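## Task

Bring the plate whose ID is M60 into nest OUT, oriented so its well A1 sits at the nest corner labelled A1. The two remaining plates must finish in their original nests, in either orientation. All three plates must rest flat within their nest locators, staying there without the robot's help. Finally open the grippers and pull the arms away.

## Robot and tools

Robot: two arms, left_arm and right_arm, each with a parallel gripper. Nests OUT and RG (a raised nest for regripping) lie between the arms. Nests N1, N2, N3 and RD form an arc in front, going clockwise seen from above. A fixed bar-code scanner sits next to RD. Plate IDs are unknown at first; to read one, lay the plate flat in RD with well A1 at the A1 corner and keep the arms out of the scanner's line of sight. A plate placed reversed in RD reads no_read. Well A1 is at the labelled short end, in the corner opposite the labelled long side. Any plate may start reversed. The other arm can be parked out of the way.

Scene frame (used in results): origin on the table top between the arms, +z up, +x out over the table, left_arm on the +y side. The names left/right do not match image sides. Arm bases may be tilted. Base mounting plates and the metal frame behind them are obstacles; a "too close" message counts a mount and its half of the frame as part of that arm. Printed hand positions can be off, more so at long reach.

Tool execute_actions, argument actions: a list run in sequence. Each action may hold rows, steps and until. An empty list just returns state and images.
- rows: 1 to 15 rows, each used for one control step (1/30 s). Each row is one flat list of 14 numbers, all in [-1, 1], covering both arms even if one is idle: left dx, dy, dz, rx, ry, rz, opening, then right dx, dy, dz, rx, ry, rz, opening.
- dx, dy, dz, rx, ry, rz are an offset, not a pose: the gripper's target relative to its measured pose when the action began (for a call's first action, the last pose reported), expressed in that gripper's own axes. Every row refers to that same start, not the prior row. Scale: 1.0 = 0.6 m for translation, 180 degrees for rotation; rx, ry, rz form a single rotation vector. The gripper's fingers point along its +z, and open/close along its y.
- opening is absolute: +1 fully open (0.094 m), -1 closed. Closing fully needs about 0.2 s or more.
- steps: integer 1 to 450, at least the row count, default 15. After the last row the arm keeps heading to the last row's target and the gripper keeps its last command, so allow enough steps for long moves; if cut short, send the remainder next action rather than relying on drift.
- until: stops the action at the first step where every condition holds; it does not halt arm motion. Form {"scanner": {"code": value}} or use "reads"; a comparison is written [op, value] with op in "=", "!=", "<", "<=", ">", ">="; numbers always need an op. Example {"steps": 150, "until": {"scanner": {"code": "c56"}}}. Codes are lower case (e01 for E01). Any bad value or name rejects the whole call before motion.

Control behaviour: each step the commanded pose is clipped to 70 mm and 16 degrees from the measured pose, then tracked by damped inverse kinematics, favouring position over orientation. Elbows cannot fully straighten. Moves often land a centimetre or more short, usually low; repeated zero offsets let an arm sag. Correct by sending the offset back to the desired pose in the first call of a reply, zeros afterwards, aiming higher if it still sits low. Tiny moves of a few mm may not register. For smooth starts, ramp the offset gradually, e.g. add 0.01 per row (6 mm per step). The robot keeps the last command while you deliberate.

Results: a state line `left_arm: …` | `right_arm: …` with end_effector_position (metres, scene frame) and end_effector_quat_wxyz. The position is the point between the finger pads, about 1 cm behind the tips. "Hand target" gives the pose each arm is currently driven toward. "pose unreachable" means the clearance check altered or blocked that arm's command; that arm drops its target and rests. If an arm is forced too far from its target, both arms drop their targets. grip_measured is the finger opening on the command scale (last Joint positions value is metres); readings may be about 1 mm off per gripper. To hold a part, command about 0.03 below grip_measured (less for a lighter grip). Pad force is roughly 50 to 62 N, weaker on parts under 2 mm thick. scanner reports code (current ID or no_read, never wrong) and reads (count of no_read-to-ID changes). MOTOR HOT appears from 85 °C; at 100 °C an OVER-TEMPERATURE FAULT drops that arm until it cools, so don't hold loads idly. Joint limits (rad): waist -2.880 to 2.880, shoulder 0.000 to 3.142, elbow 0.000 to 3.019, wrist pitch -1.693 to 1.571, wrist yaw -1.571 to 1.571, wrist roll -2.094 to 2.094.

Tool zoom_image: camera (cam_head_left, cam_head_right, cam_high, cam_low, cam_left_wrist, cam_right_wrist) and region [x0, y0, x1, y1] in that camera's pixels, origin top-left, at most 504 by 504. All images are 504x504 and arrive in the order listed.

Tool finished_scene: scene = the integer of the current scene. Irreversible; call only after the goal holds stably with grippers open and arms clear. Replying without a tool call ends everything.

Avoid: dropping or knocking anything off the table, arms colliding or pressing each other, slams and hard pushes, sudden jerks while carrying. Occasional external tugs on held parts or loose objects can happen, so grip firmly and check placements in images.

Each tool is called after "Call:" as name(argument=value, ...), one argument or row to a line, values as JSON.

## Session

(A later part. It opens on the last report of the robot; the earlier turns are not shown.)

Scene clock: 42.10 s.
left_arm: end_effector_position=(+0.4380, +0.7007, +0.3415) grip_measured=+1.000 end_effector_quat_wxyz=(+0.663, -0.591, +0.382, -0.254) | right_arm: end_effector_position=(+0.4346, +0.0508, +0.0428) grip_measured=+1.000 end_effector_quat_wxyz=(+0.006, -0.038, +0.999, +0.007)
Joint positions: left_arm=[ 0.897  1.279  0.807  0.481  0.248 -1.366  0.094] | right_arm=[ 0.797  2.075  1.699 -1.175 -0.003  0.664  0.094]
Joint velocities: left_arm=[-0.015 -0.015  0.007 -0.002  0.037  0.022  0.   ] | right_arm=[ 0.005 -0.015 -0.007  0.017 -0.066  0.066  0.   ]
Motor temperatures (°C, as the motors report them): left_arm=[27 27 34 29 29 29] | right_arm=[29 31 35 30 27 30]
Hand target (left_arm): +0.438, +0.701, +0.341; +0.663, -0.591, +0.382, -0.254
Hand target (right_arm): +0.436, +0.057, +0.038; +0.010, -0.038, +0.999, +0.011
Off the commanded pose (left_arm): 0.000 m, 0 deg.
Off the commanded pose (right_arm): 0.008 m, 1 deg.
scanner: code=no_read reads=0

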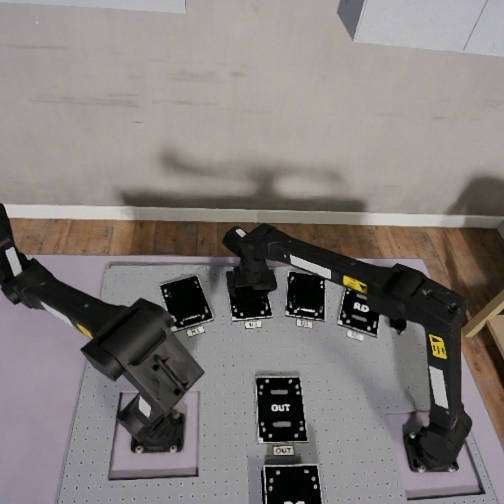

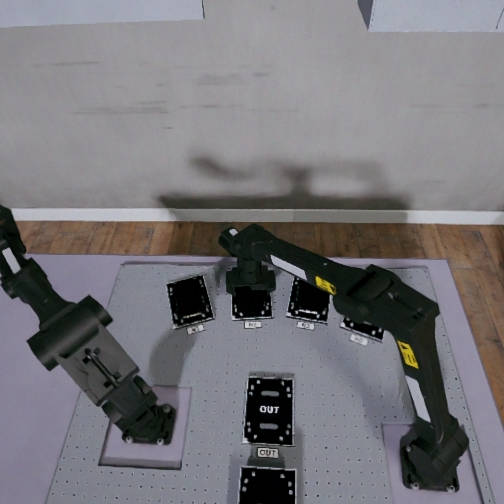

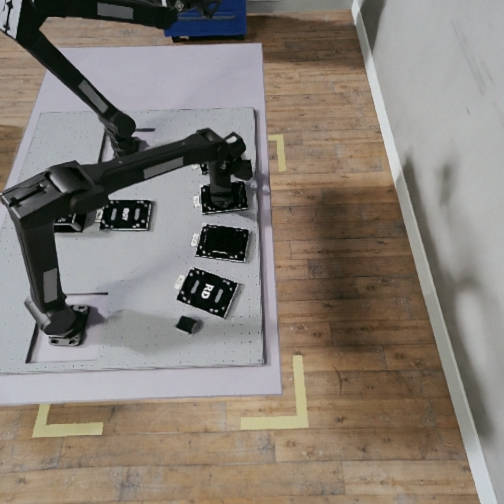

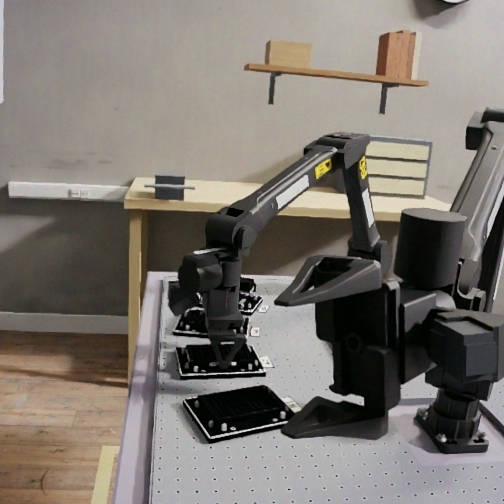

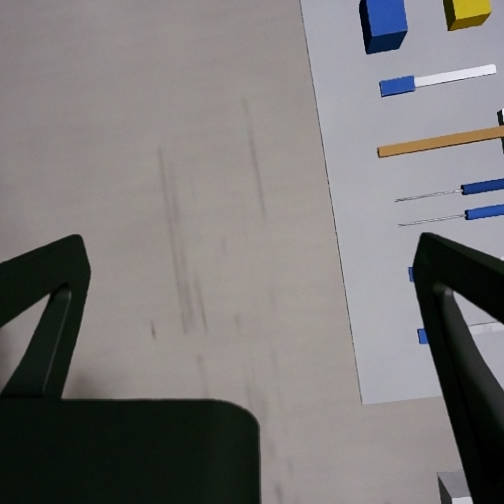

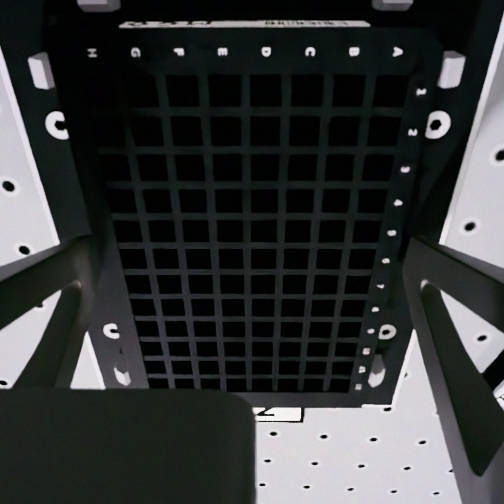

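Call:
execute_actions(
  actions=[
    {"rows":[[0,0,0,0,0,0,1,0.0,0.012,0.015,0,0,0,1],[0,0,0,0,0,0,1,0.0,0.012,0.022,0,0,0,1],[0,0,0,0,0,0,1,0.0,0.012,0.03,0,0,0,1]],"steps":35},
  ],
)

Call:
zoom_image(
  camera="cam_low",
  region=[160, 300, 290, 390],
)

Scene clock: 45.13 s.
left_arm: end_effector_position=(+0.4380, +0.7007, +0.3415) grip_measured=+1.000 end_effector_quat_wxyz=(+0.663, -0.591, +0.382, -0.254) | right_arm: end_effector_position=(+0.4363, +0.0523, +0.0394) grip_measured=+1.000 end_effector_quat_wxyz=(+0.008, -0.037, +0.999, +0.009)
Joint positions: left_arm=[ 0.897  1.279  0.807  0.481  0.248 -1.366  0.094] | right_arm=[ 0.797  2.081  1.699 -1.164 -0.003  0.667  0.094]
Joint velocities: left_arm=[-0.015 -0.005  0.002  0.012 -0.066  0.007  0.   ] | right_arm=[-0.005 -0.024 -0.017 -0.012 -0.095  0.007  0.   ]
Motor temperatures (°C, as the motors report them): left_arm=[27 27 34 29 29 29] | right_arm=[29 31 34 30 27 30]
Hand target (left_arm): +0.438, +0.701, +0.341; +0.663, -0.591, +0.382, -0.254
Hand target (right_arm): +0.434, +0.058, +0.025; +0.006, -0.038, +0.999, +0.007
Off the commanded pose (left_arm): 0.000 m, 0 deg.
Off the commanded pose (right_arm): 0.016 m, 0 deg.
scanner: code=no_read reads=0

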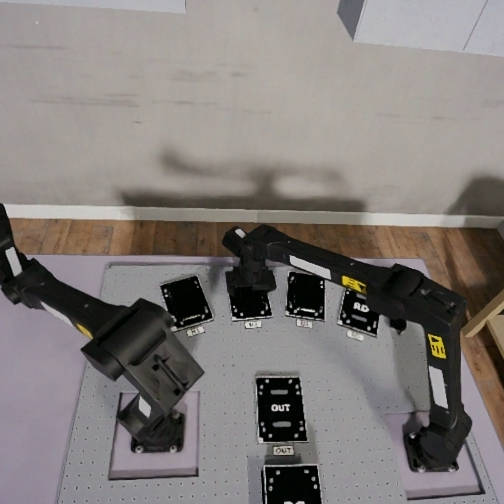

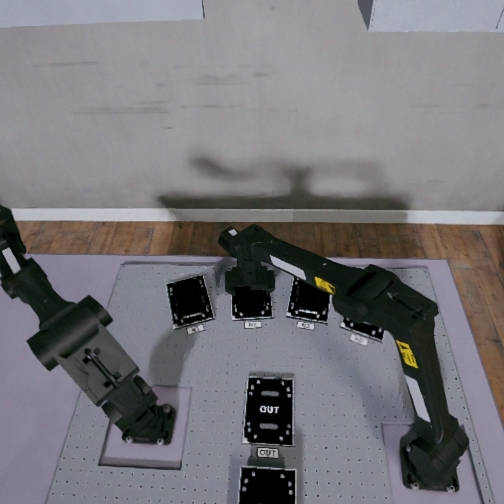

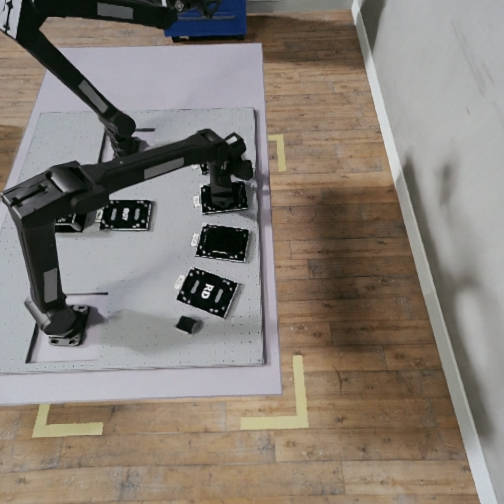

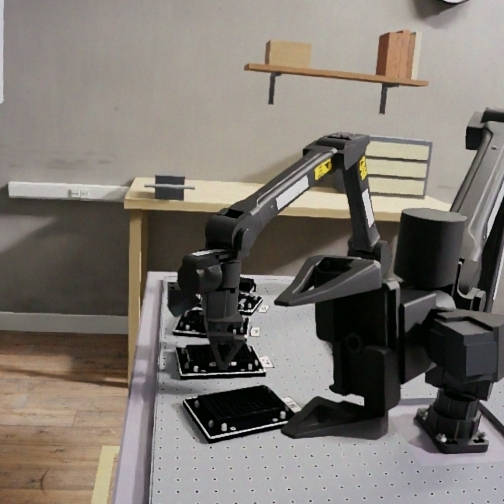

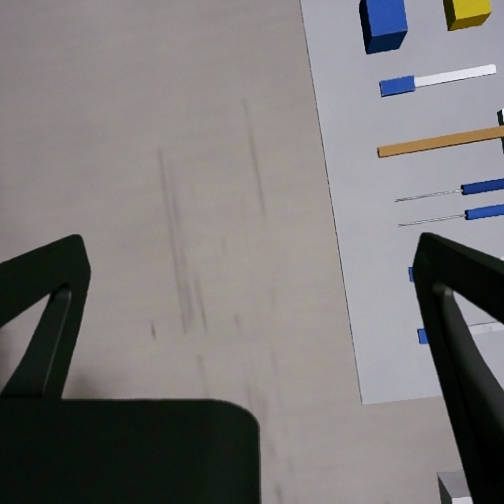

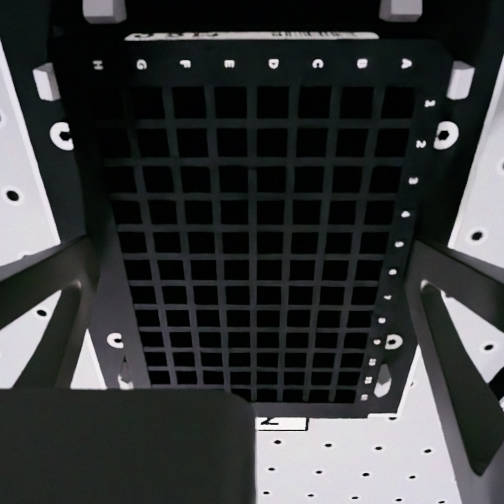

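Region (160, 300, 290, 390) of cam_low's 504x504 image, scaled by 3.877, with more detail than that image has; it fills the top 349 rows of this view, and the rest is white.

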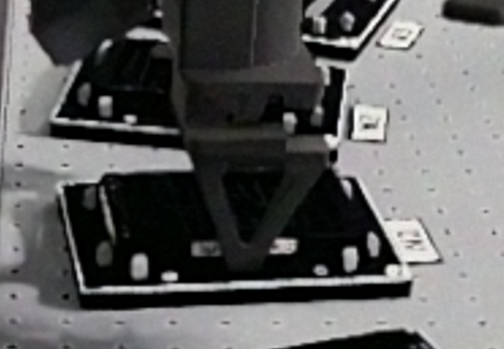

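Bottomed on the nest. Grip.

Call:
execute_actions(
  actions=[
    {"rows":[[0,0,0,0,0,0,1,0,0,-0.01,0,0,0,0.9],[0,0,0,0,0,0,1,0,0,-0.01,0,0,0,0.84],[0,0,0,0,0,0,1,0,0,-0.01,0,0,0,0.78]],"steps":20},
  ],
)

Scene clock: 47.17 s.
left_arm: end_effector_position=(+0.4380, +0.7007, +0.3415) grip_measured=+1.000 end_effector_quat_wxyz=(+0.663, -0.591, +0.382, -0.254) | right_arm: end_effector_position=(+0.4363, +0.0516, +0.0394) grip_measured=+0.791 end_effector_quat_wxyz=(+0.008, -0.037, +0.999, +0.007)
Joint positions: left_arm=[ 0.897  1.279  0.807  0.481  0.248 -1.366  0.094] | right_arm=[ 0.797  2.081  1.699 -1.166 -0.     0.667  0.084]
Joint velocities: left_arm=[-0.015  0.005  0.012 -0.007  0.007 -0.066  0.   ] | right_arm=[-0.024 -0.005 -0.007 -0.007 -0.081 -0.007  0.   ]
Motor temperatures (°C, as the motors report them): left_arm=[27 27 34 29 29 29] | right_arm=[29 31 34 30 27 30]
Hand target (left_arm): +0.438, +0.701, +0.341; +0.663, -0.591, +0.382, -0.254
Hand target (right_arm): +0.436, +0.052, +0.045; +0.008, -0.037, +0.999, +0.009
Off the commanded pose (left_arm): 0.000 m, 0 deg.
Off the commanded pose (right_arm): 0.006 m, 0 deg.
scanner: code=no_read reads=0

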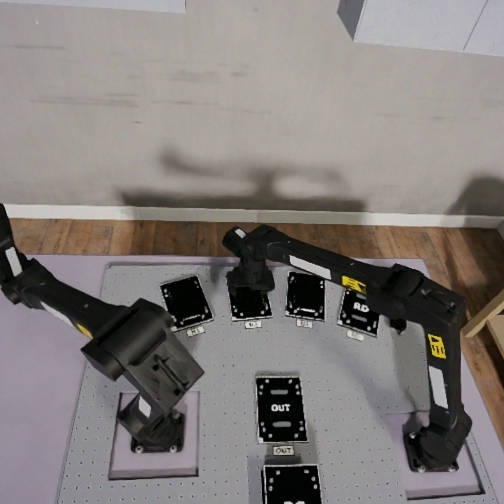

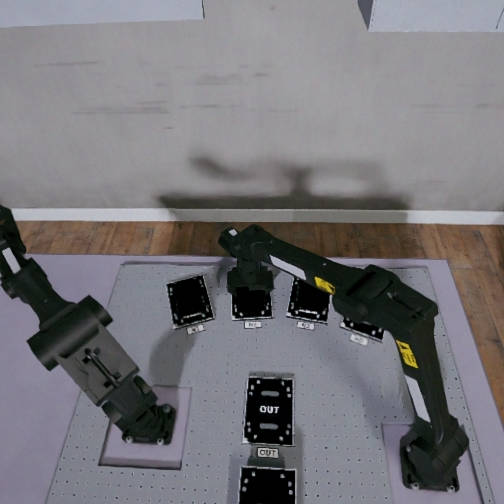

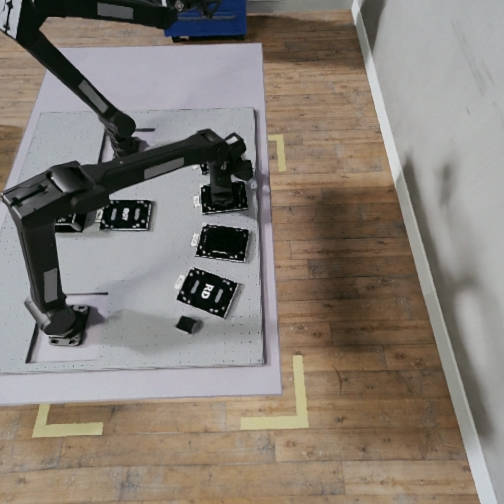

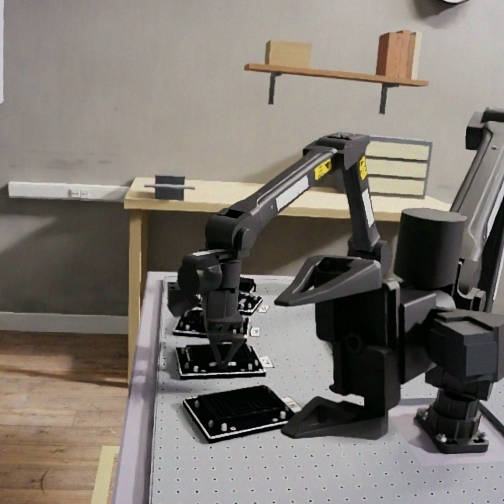

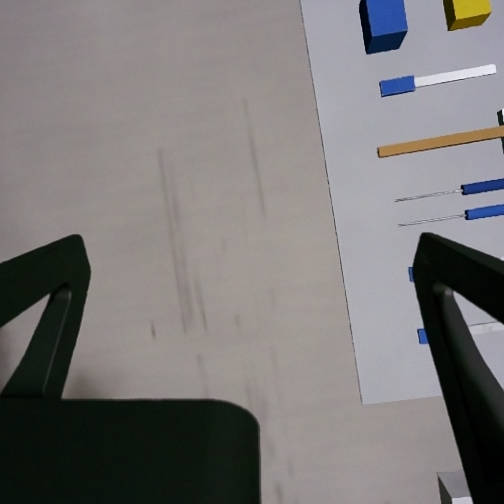

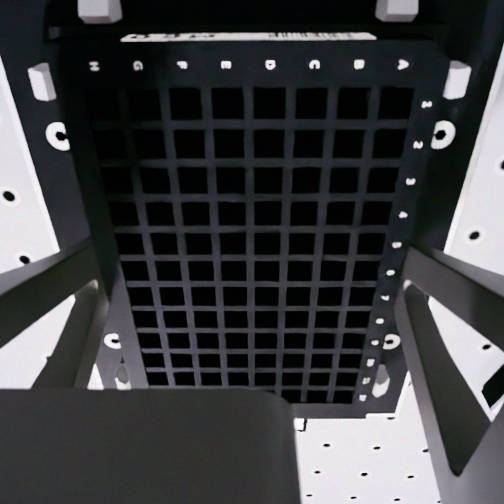

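Call:
execute_actions(
  actions=[
    {"rows":[[0,0,0,0,0,0,1,0,0,-0.01,0,0,0,0.755],[0,0,0,0,0,0,1,0,0,-0.01,0,0,0,0.755],[0,0,0,0,0,0,1,0,0,-0.02,0,0,0,0.755],[0,0,0,0,0,0,1,0,0,-0.03,0,0,0,0.755],[0,0,0,0,0,0,1,0,0,-0.04,0,0,0,0.755],[0,0,0,0,0,0,1,0,0,-0.05,0,0,0,0.755],[0,0,0,0,0,0,1,0,0,-0.065,0,0,0,0.755],[0,0,0,0,0,0,1,0,0,-0.08,0,0,0,0.755],[0,0,0,0,0,0,1,0,0,-0.1,0,0,0,0.755],[0,0,0,0,0,0,1,0,0,-0.12,0,0,0,0.755],[0,0,0,0,0,0,1,0,0,-0.14,0,0,0,0.755],[0,0,0,0,0,0,1,0,0,-0.16,0,0,0,0.755]],"steps":35},
    {"rows":[[0,0,0,0,0,0,1,0.02,0,-0.02,0,0,-0.02,0.755],[0,0,0,0,0,0,1,0.04,0,-0.02,0,0,-0.04,0.755],[0,0,0,0,0,0,1,0.07,-0.01,-0.02,0,0,-0.07,0.755],[0,0,0,0,0,0,1,0.1,-0.01,-0.02,0,0,-0.1,0.755],[0,0,0,0,0,0,1,0.14,-0.01,-0.02,0,0,-0.13,0.755],[0,0,0,0,0,0,1,0.18,-0.02,-0.02,0,0,-0.17,0.755],[0,0,0,0,0,0,1,0.22,-0.02,-0.02,0,0,-0.2,0.755],[0,0,0,0,0,0,1,0.26,-0.02,-0.02,0,0,-0.24,0.755],[0,0,0,0,0,0,1,0.3,-0.03,-0.02,0,0,-0.28,0.755],[0,0,0,0,0,0,1,0.35,-0.03,-0.02,0,0,-0.32,0.755],[0,0,0,0,0,0,1,0.4,-0.03,-0.02,0,0,-0.36,0.755],[0,0,0,0,0,0,1,0.45,-0.04,-0.02,0,0,-0.4,0.755],[0,0,0,0,0,0,1,0.5,-0.04,-0.02,0,0,-0.45,0.755],[0,0,0,0,0,0,1,0.55,-0.04,-0.02,0,0,-0.5,0.755]],"steps":60},
    {"rows":[[0,0,0,0,0,0,1,0,0,-0.02,0,0,-0.04,0.755],[0,0,0,0,0,0,1,0,0,-0.02,0,0,-0.08,0.755],[0,0,0,0,0,0,1,0,0,-0.02,0,0,-0.13,0.755],[0,0,0,0,0,0,1,0,0,-0.02,0,0,-0.18,0.755],[0,0,0,0,0,0,1,0,0,-0.02,0,0,-0.23,0.755],[0,0,0,0,0,0,1,0,0,-0.02,0,0,-0.28,0.755],[0,0,0,0,0,0,1,0,0,-0.02,0,0,-0.33,0.755],[0,0,0,0,0,0,1,0,0,-0.02,0,0,-0.38,0.755],[0,0,0,0,0,0,1,0,0,-0.02,0,0,-0.43,0.755],[0,0,0,0,0,0,1,0,0,-0.02,0,0,-0.478,0.755]],"steps":45},
  ],
)

Scene clock: 65.10 s.
left_arm: end_effector_position=(+0.4380, +0.7007, +0.3415) grip_measured=+1.000 end_effector_quat_wxyz=(+0.663, -0.591, +0.382, -0.254) | right_arm: end_effector_position=(+0.0910, -0.0212, +0.1206) grip_measured=+0.772 end_effector_quat_wxyz=(+0.042, +0.999, -0.004, -0.014)
Joint positions: left_arm=[ 0.897  1.279  0.807  0.481  0.248 -1.366  0.094] | right_arm=[ 1.305  1.436  1.034 -1.257  0.    -1.885  0.083]
Joint velocities: left_arm=[-0.005 -0.005  0.012 -0.002  0.066  0.037  0.   ] | right_arm=[-0.005  0.005 -0.002  0.027  0.007 -0.081 -0.   ]
Motor temperatures (°C, as the motors report them): left_arm=[27 27 35 29 29 29] | right_arm=[29 32 34 30 26 30]
Hand target (left_arm): +0.438, +0.701, +0.341; +0.663, -0.591, +0.382, -0.254
Hand target (right_arm): +0.094, -0.012, +0.132; +0.023, +1.000, +0.003, -0.009
Off the commanded pose (left_arm): 0.000 m, 0 deg.
Off the commanded pose (right_arm): 0.015 m, 2 deg.
scanner: code=no_read reads=0

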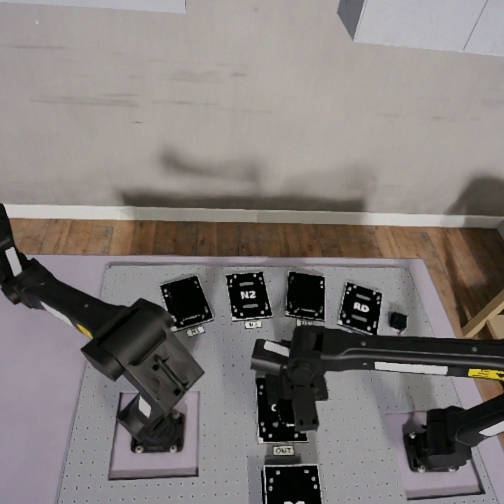

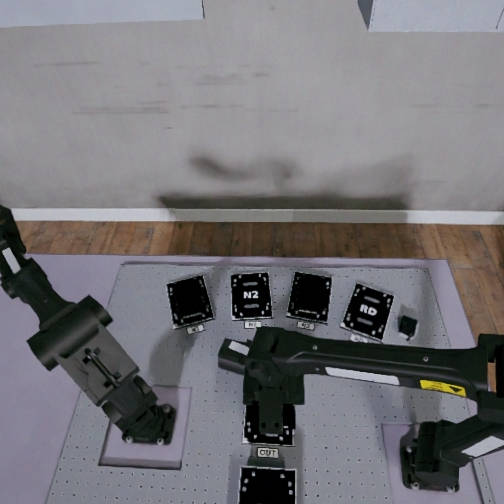

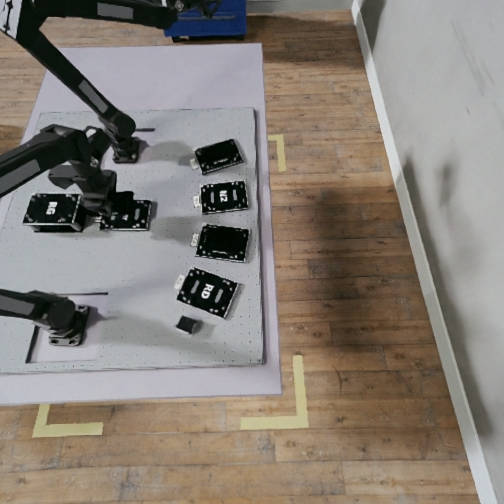

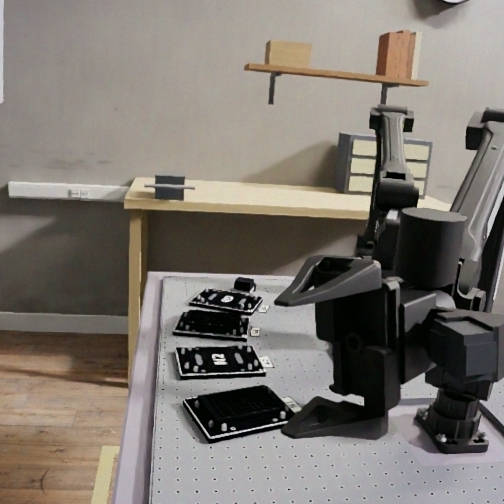

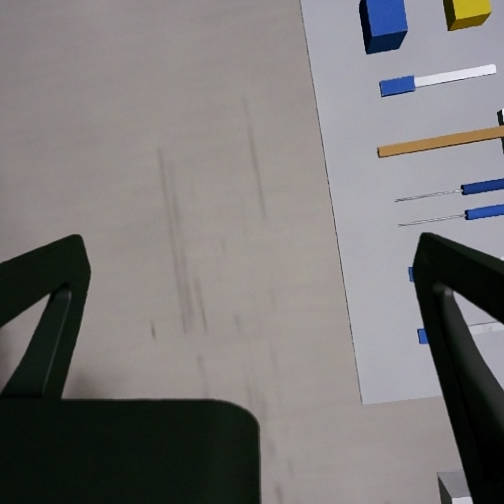

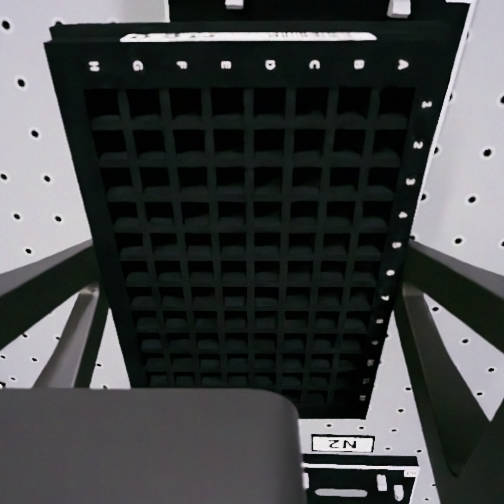

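Call:
execute_actions(
  actions=[
    {"rows":[[0,0,0,0,0,0,1,0,-0.01,0.01,0.01,0,0,0.745],[0,0,0,0,0,0,1,0,-0.02,0.025,0.02,0.005,0,0.745],[0,0,0,0,0,0,1,0,-0.035,0.04,0.03,0.008,0,0.745],[0,0,0,0,0,0,1,0.005,-0.05,0.055,0.035,0.008,0,0.745],[0,0,0,0,0,0,1,0.005,-0.05,0.075,0.035,0.008,0,0.745]],"steps":40},
  ],
)

Scene clock: 81.13 s.
left_arm: end_effector_position=(+0.4380, +0.7007, +0.3415) grip_measured=+1.000 end_effector_quat_wxyz=(+0.663, -0.591, +0.382, -0.254) | right_arm: end_effector_position=(+0.0950, -0.0051, +0.0675) grip_measured=+0.765 end_effector_quat_wxyz=(+0.003, +1.000, -0.005, -0.004)
Joint positions: left_arm=[ 0.897  1.279  0.807  0.481  0.248 -1.366  0.094] | right_arm=[ 1.305  1.495  0.945 -1.028 -0.007 -1.882  0.083]
Joint velocities: left_arm=[-0.005  0.005 -0.007  0.007  0.066 -0.007  0.   ] | right_arm=[-0.005 -0.015 -0.012 -0.002  0.007  0.022  0.   ]
Motor temperatures (°C, as the motors report them): left_arm=[27 28 35 29 29 29] | right_arm=[29 31 35 30 27 30]
Hand target (left_arm): +0.438, +0.701, +0.341; +0.663, -0.591, +0.382, -0.254
Hand target (right_arm): +0.093, +0.005, +0.073; -0.013, +1.000, -0.004, -0.001
Off the commanded pose (left_arm): 0.000 m, 0 deg.
Off the commanded pose (right_arm): 0.012 m, 2 deg.
scanner: code=no_read reads=0

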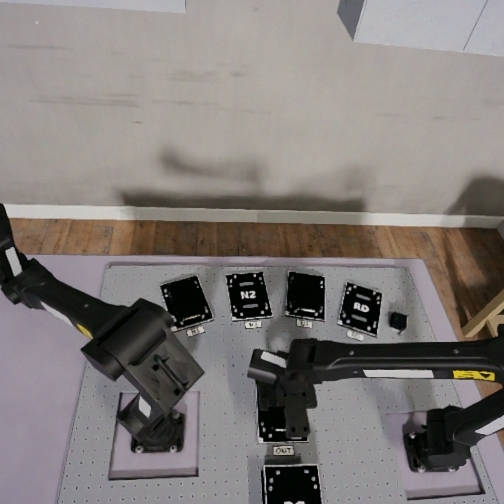

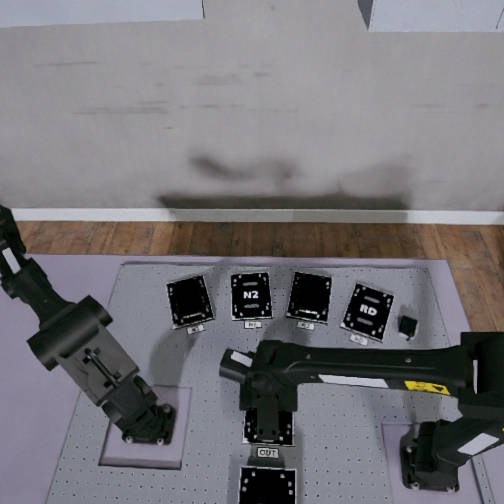

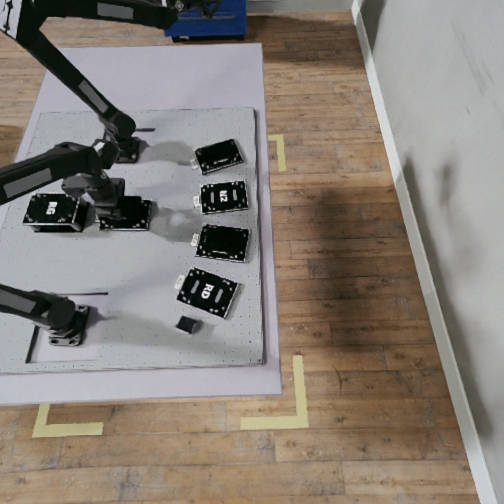

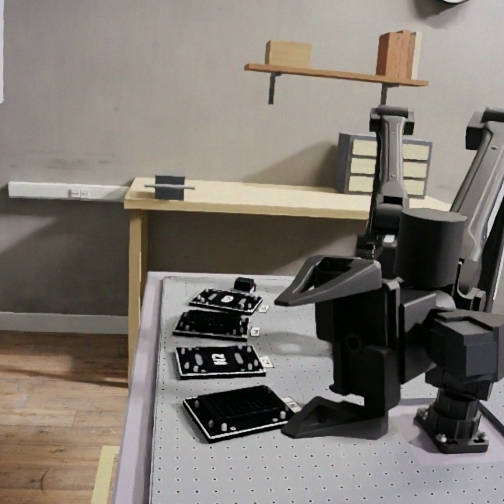

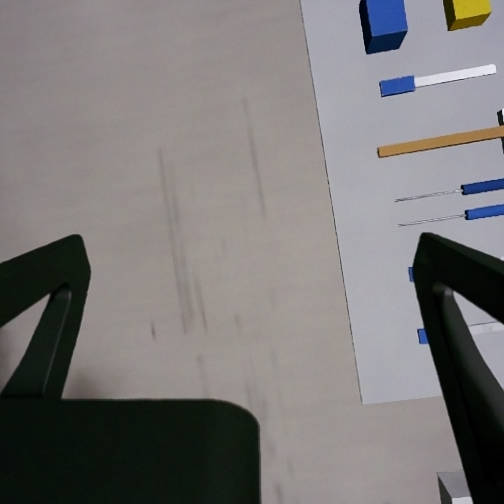

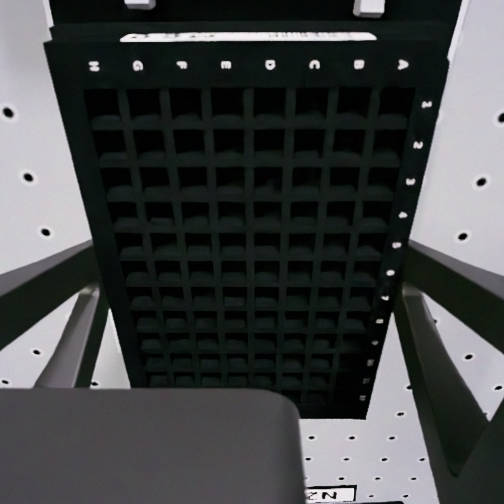

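Call:
execute_actions(
  actions=[
    {"rows":[[0,0,0,0,0,0,1,-0.003,-0.014,0.005,0.008,0,0.012,0.745],[0,0,0,0,0,0,1,-0.003,-0.014,0.012,0.008,0,0.012,0.745],[0,0,0,0,0,0,1,-0.003,-0.014,0.02,0.008,0,0.012,0.745]],"steps":30},
  ],
)

Scene clock: 84.33 s.
left_arm: end_effector_position=(+0.4380, +0.7007, +0.3415) grip_measured=+1.000 end_effector_quat_wxyz=(+0.663, -0.591, +0.382, -0.254) | right_arm: end_effector_position=(+0.0948, -0.0032, +0.0566) grip_measured=+0.765 end_effector_quat_wxyz=(-0.003, +1.000, -0.024, -0.005)
Joint positions: left_arm=[ 0.897  1.279  0.807  0.481  0.248 -1.366  0.094] | right_arm=[ 1.305  1.51   0.928 -0.986 -0.011 -1.844  0.083]
Joint velocities: left_arm=[ 0.005 -0.005  0.007 -0.007 -0.037  0.037  0.   ] | right_arm=[-0.015 -0.015 -0.002 -0.002 -0.037 -0.022 -0.   ]
Motor temperatures (°C, as the motors report them): left_arm=[27 28 35 29 29 29] | right_arm=[29 31 34 30 27 30]
Hand target (left_arm): +0.438, +0.701, +0.341; +0.663, -0.591, +0.382, -0.254
Hand target (right_arm): +0.093, +0.003, +0.056; -0.010, +1.000, -0.024, -0.004
Off the commanded pose (left_arm): 0.000 m, 0 deg.
Off the commanded pose (right_arm): 0.007 m, 1 deg.
scanner: code=no_read reads=0

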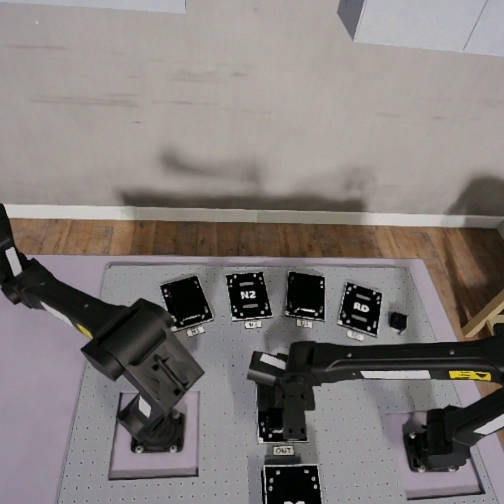

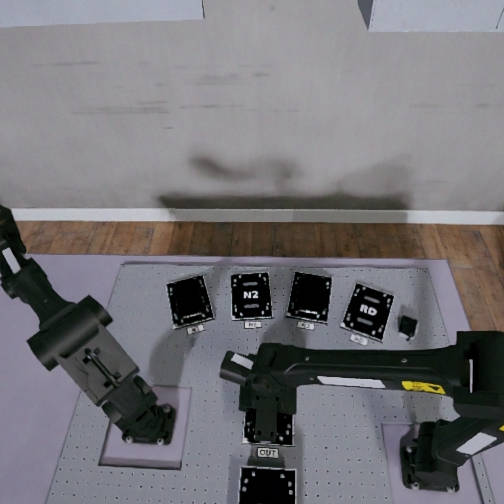

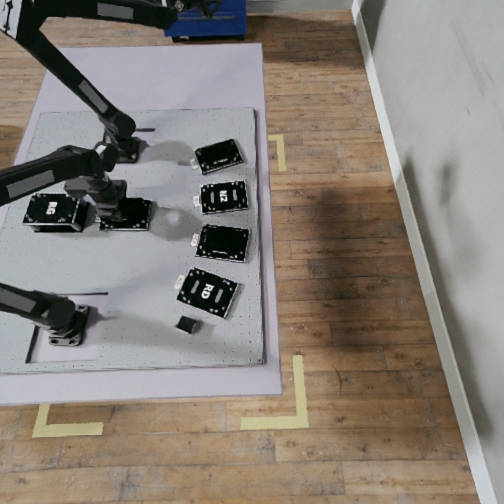

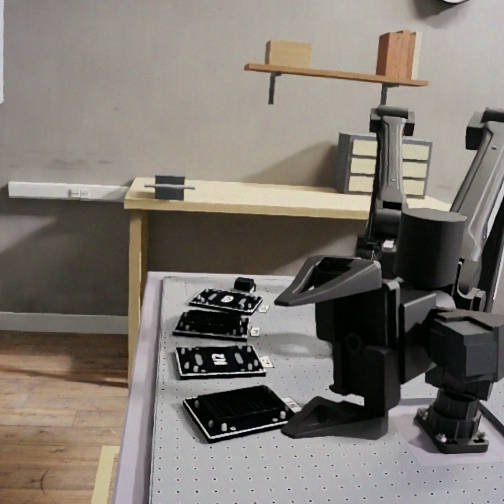

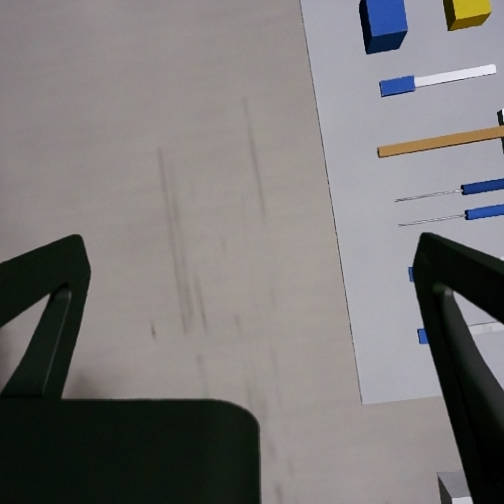

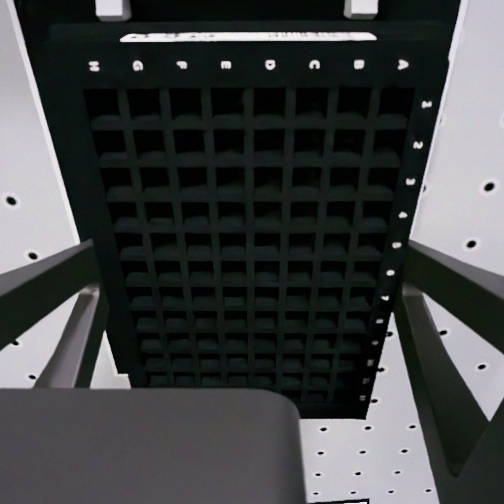

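Need −3 mm in y.

Call:
execute_actions(
  actions=[
    {"rows":[[0,0,0,0,0,0,1,0,-0.003,0.006,0.002,0,0,0.745],[0,0,0,0,0,0,1,0,-0.003,0.014,0.002,0,0,0.745]],"steps":30},
  ],
)

Scene clock: 86.57 s.
left_arm: end_effector_position=(+0.4380, +0.7007, +0.3415) grip_measured=+1.000 end_effector_quat_wxyz=(+0.663, -0.591, +0.382, -0.254) | right_arm: end_effector_position=(+0.0936, -0.0068, +0.0500) grip_measured=+0.765 end_effector_quat_wxyz=(-0.000, +1.000, -0.024, -0.006)
Joint positions: left_arm=[ 0.897  1.279  0.807  0.481  0.248 -1.366  0.094] | right_arm=[ 1.305  1.515  0.912 -0.971 -0.011 -1.844  0.083]
Joint velocities: left_arm=[ 0.005  0.005 -0.017  0.007  0.007 -0.007  0.   ] | right_arm=[-0.015 -0.005 -0.022 -0.017 -0.066 -0.037 -0.001]
Motor temperatures (°C, as the motors report them): left_arm=[27 28 35 29 29 29] | right_arm=[29 30 34 30 27 30]
Hand target (left_arm): +0.438, +0.701, +0.341; +0.663, -0.591, +0.382, -0.254
Hand target (right_arm): +0.095, -0.001, +0.048; -0.006, +1.000, -0.024, -0.005
Off the commanded pose (left_arm): 0.000 m, 0 deg.
Off the commanded pose (right_arm): 0.006 m, 1 deg.
scanner: code=no_read reads=0

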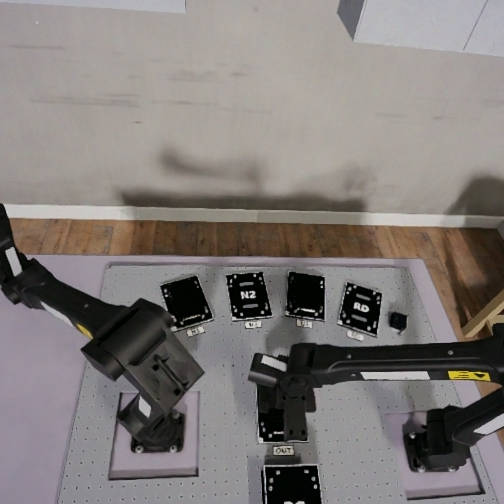

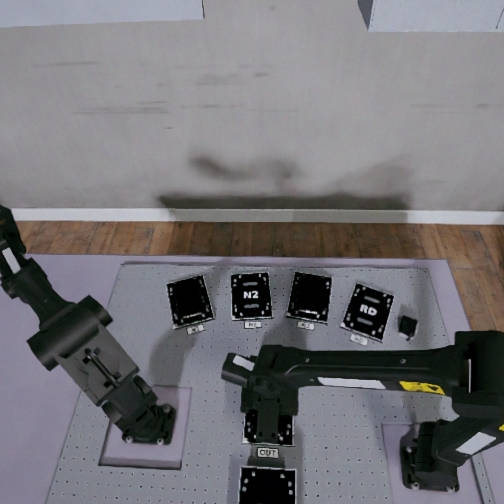

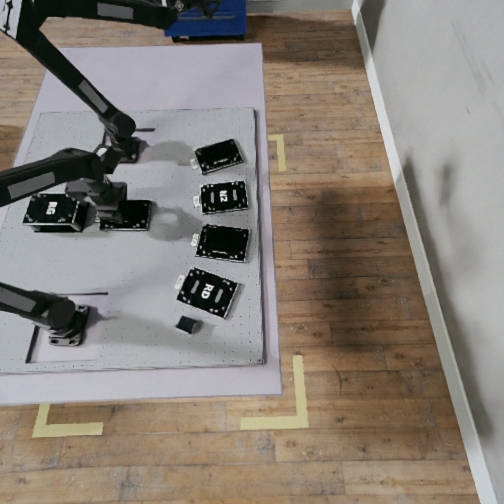

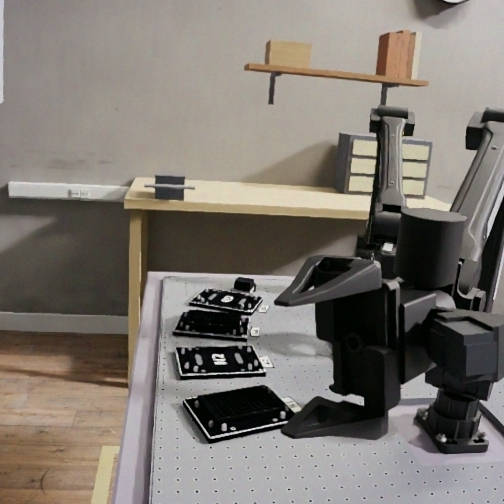

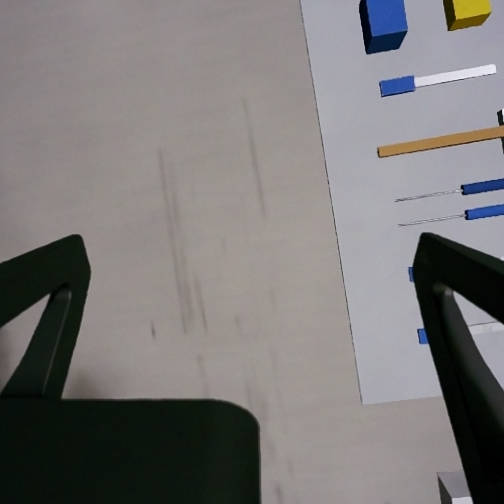

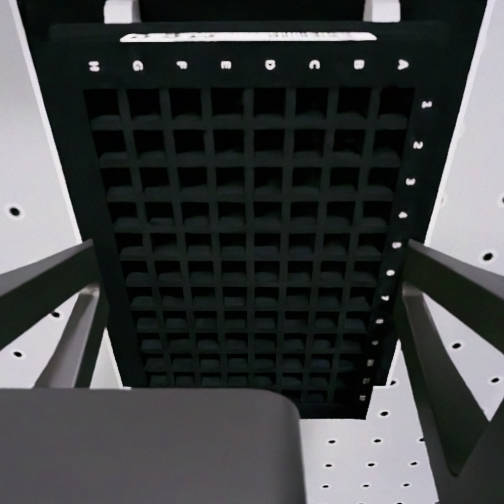

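Call:
execute_actions(
  actions=[
    {"rows":[[0,0,0,0,0,0,1,0.006,-0.01,0.008,0.003,0.003,0,0.745],[0,0,0,0,0,0,1,0.006,-0.01,0.016,0.003,0.003,0,0.745],[0,0,0,0,0,0,1,0.006,-0.01,0.024,0.003,0.003,0,0.745],[0,0,0,0,0,0,1,0.006,-0.01,0.032,0.003,0.003,0,0.745]],"steps":35},
  ],
)

Scene clock: 90.07 s.
left_arm: end_effector_position=(+0.4380, +0.7007, +0.3415) grip_measured=+1.000 end_effector_quat_wxyz=(+0.663, -0.591, +0.382, -0.254) | right_arm: end_effector_position=(+0.0964, -0.0006, +0.0413) grip_measured=+0.765 end_effector_quat_wxyz=(-0.011, +1.000, -0.024, -0.000)
Joint positions: left_arm=[ 0.897  1.279  0.807  0.481  0.248 -1.366  0.094] | right_arm=[ 1.305  1.532  0.904 -0.921 -0.008 -1.844  0.083]
Joint velocities: left_arm=[-0.015 -0.015 -0.002  0.002  0.051  0.037  0.   ] | right_arm=[-0.015 -0.005 -0.002  0.012 -0.007  0.007  0.   ]
Motor temperatures (°C, as the motors report them): left_arm=[27 28 35 29 29 29] | right_arm=[29 30 34 30 27 30]
Hand target (left_arm): +0.438, +0.701, +0.341; +0.663, -0.591, +0.382, -0.254
Hand target (right_arm): +0.097, -0.001, +0.031; -0.005, +1.000, -0.024, -0.001
Off the commanded pose (left_arm): 0.000 m, 0 deg.
Off the commanded pose (right_arm): 0.011 m, 1 deg.
scanner: code=no_read reads=0

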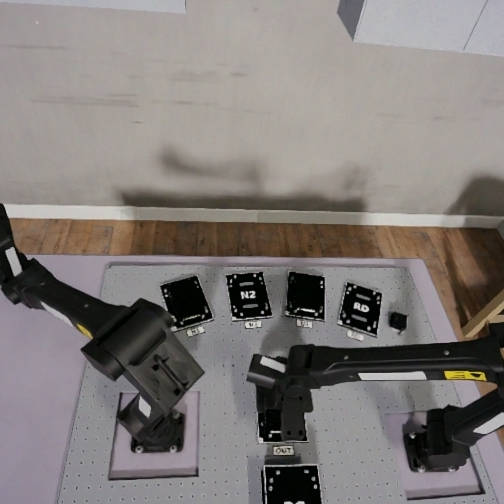

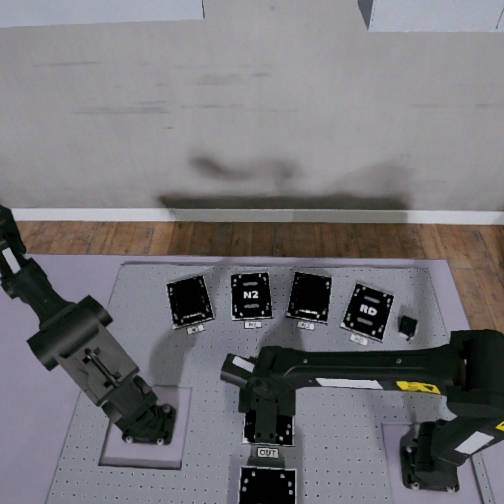

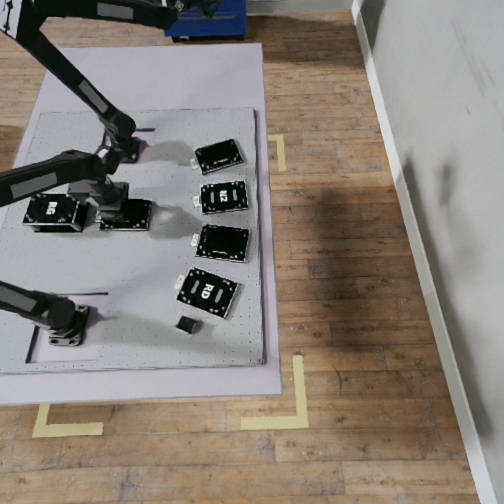

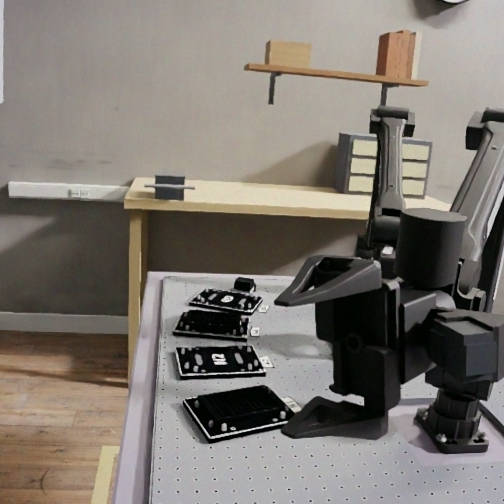

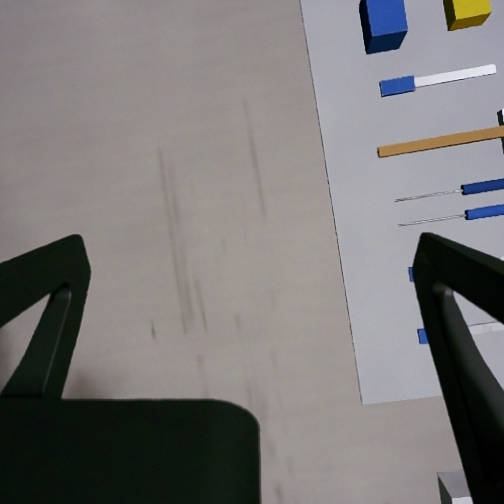

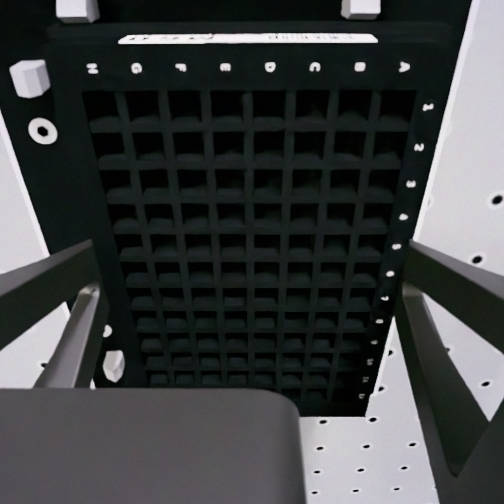

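Resting on pins; slide back 6 mm with light pressure.

Call:
execute_actions(
  actions=[
    {"rows":[[0,0,0,0,0,0,1,0,0.005,0.002,-0.003,0,0,0.745],[0,0,0,0,0,0,1,0,0.01,0.004,-0.006,0,0,0.745]],"steps":30},
  ],
)

Scene clock: 93.53 s.
left_arm: end_effector_position=(+0.4380, +0.7007, +0.3415) grip_measured=+1.000 end_effector_quat_wxyz=(+0.663, -0.591, +0.382, -0.254) | right_arm: end_effector_position=(+0.0964, -0.0005, +0.0416) grip_measured=+0.765 end_effector_quat_wxyz=(-0.012, +1.000, -0.024, -0.000)
Joint positions: left_arm=[ 0.897  1.279  0.807  0.481  0.248 -1.366  0.094] | right_arm=[ 1.305  1.531  0.904 -0.921 -0.008 -1.844  0.083]
Joint velocities: left_arm=[-0.005  0.005  0.002 -0.007 -0.037 -0.007  0.   ] | right_arm=[-0.015 -0.005 -0.022 -0.007  0.037  0.037 -0.001]
Motor temperatures (°C, as the motors report them): left_arm=[27 28 35 29 29 29] | right_arm=[29 30 34 30 27 30]
Hand target (left_arm): +0.438, +0.701, +0.341; +0.663, -0.591, +0.382, -0.254
Hand target (right_arm): +0.096, -0.006, +0.039; -0.002, +1.000, -0.024, -0.001
Off the commanded pose (left_arm): 0.000 m, 0 deg.
Off the commanded pose (right_arm): 0.007 m, 1 deg.
scanner: code=no_read reads=0

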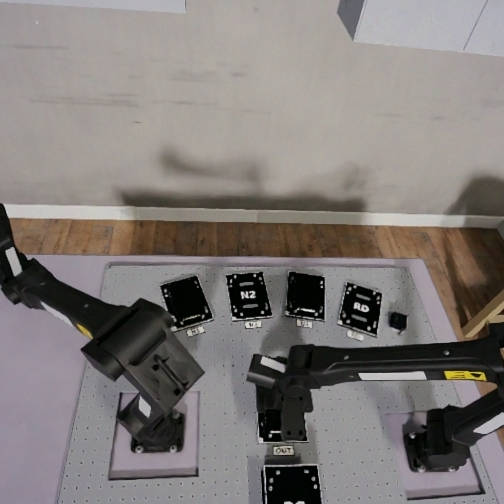

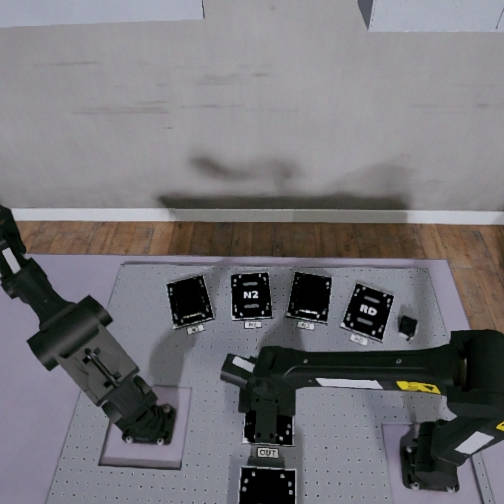

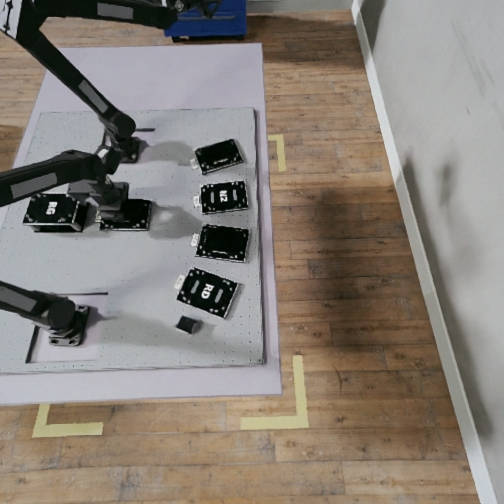

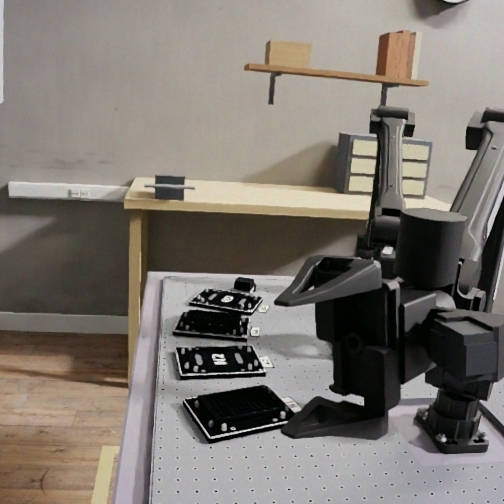

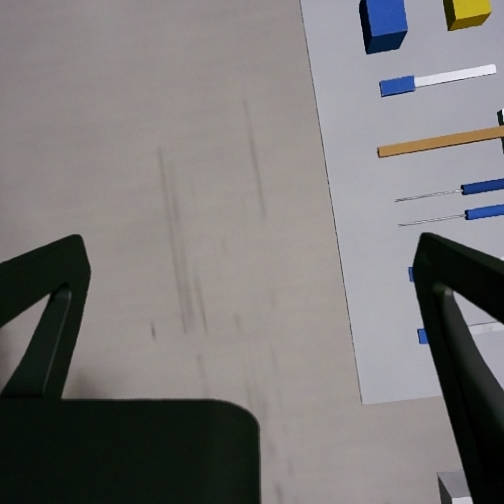

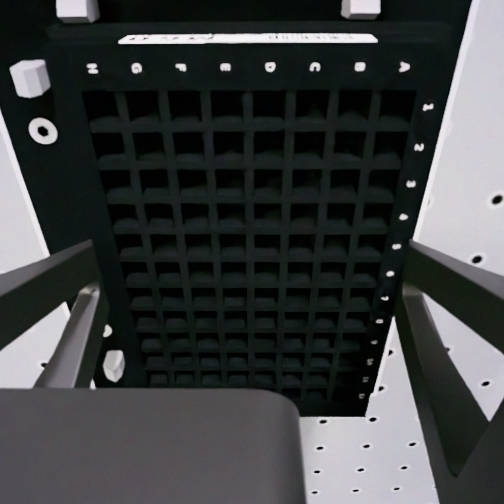

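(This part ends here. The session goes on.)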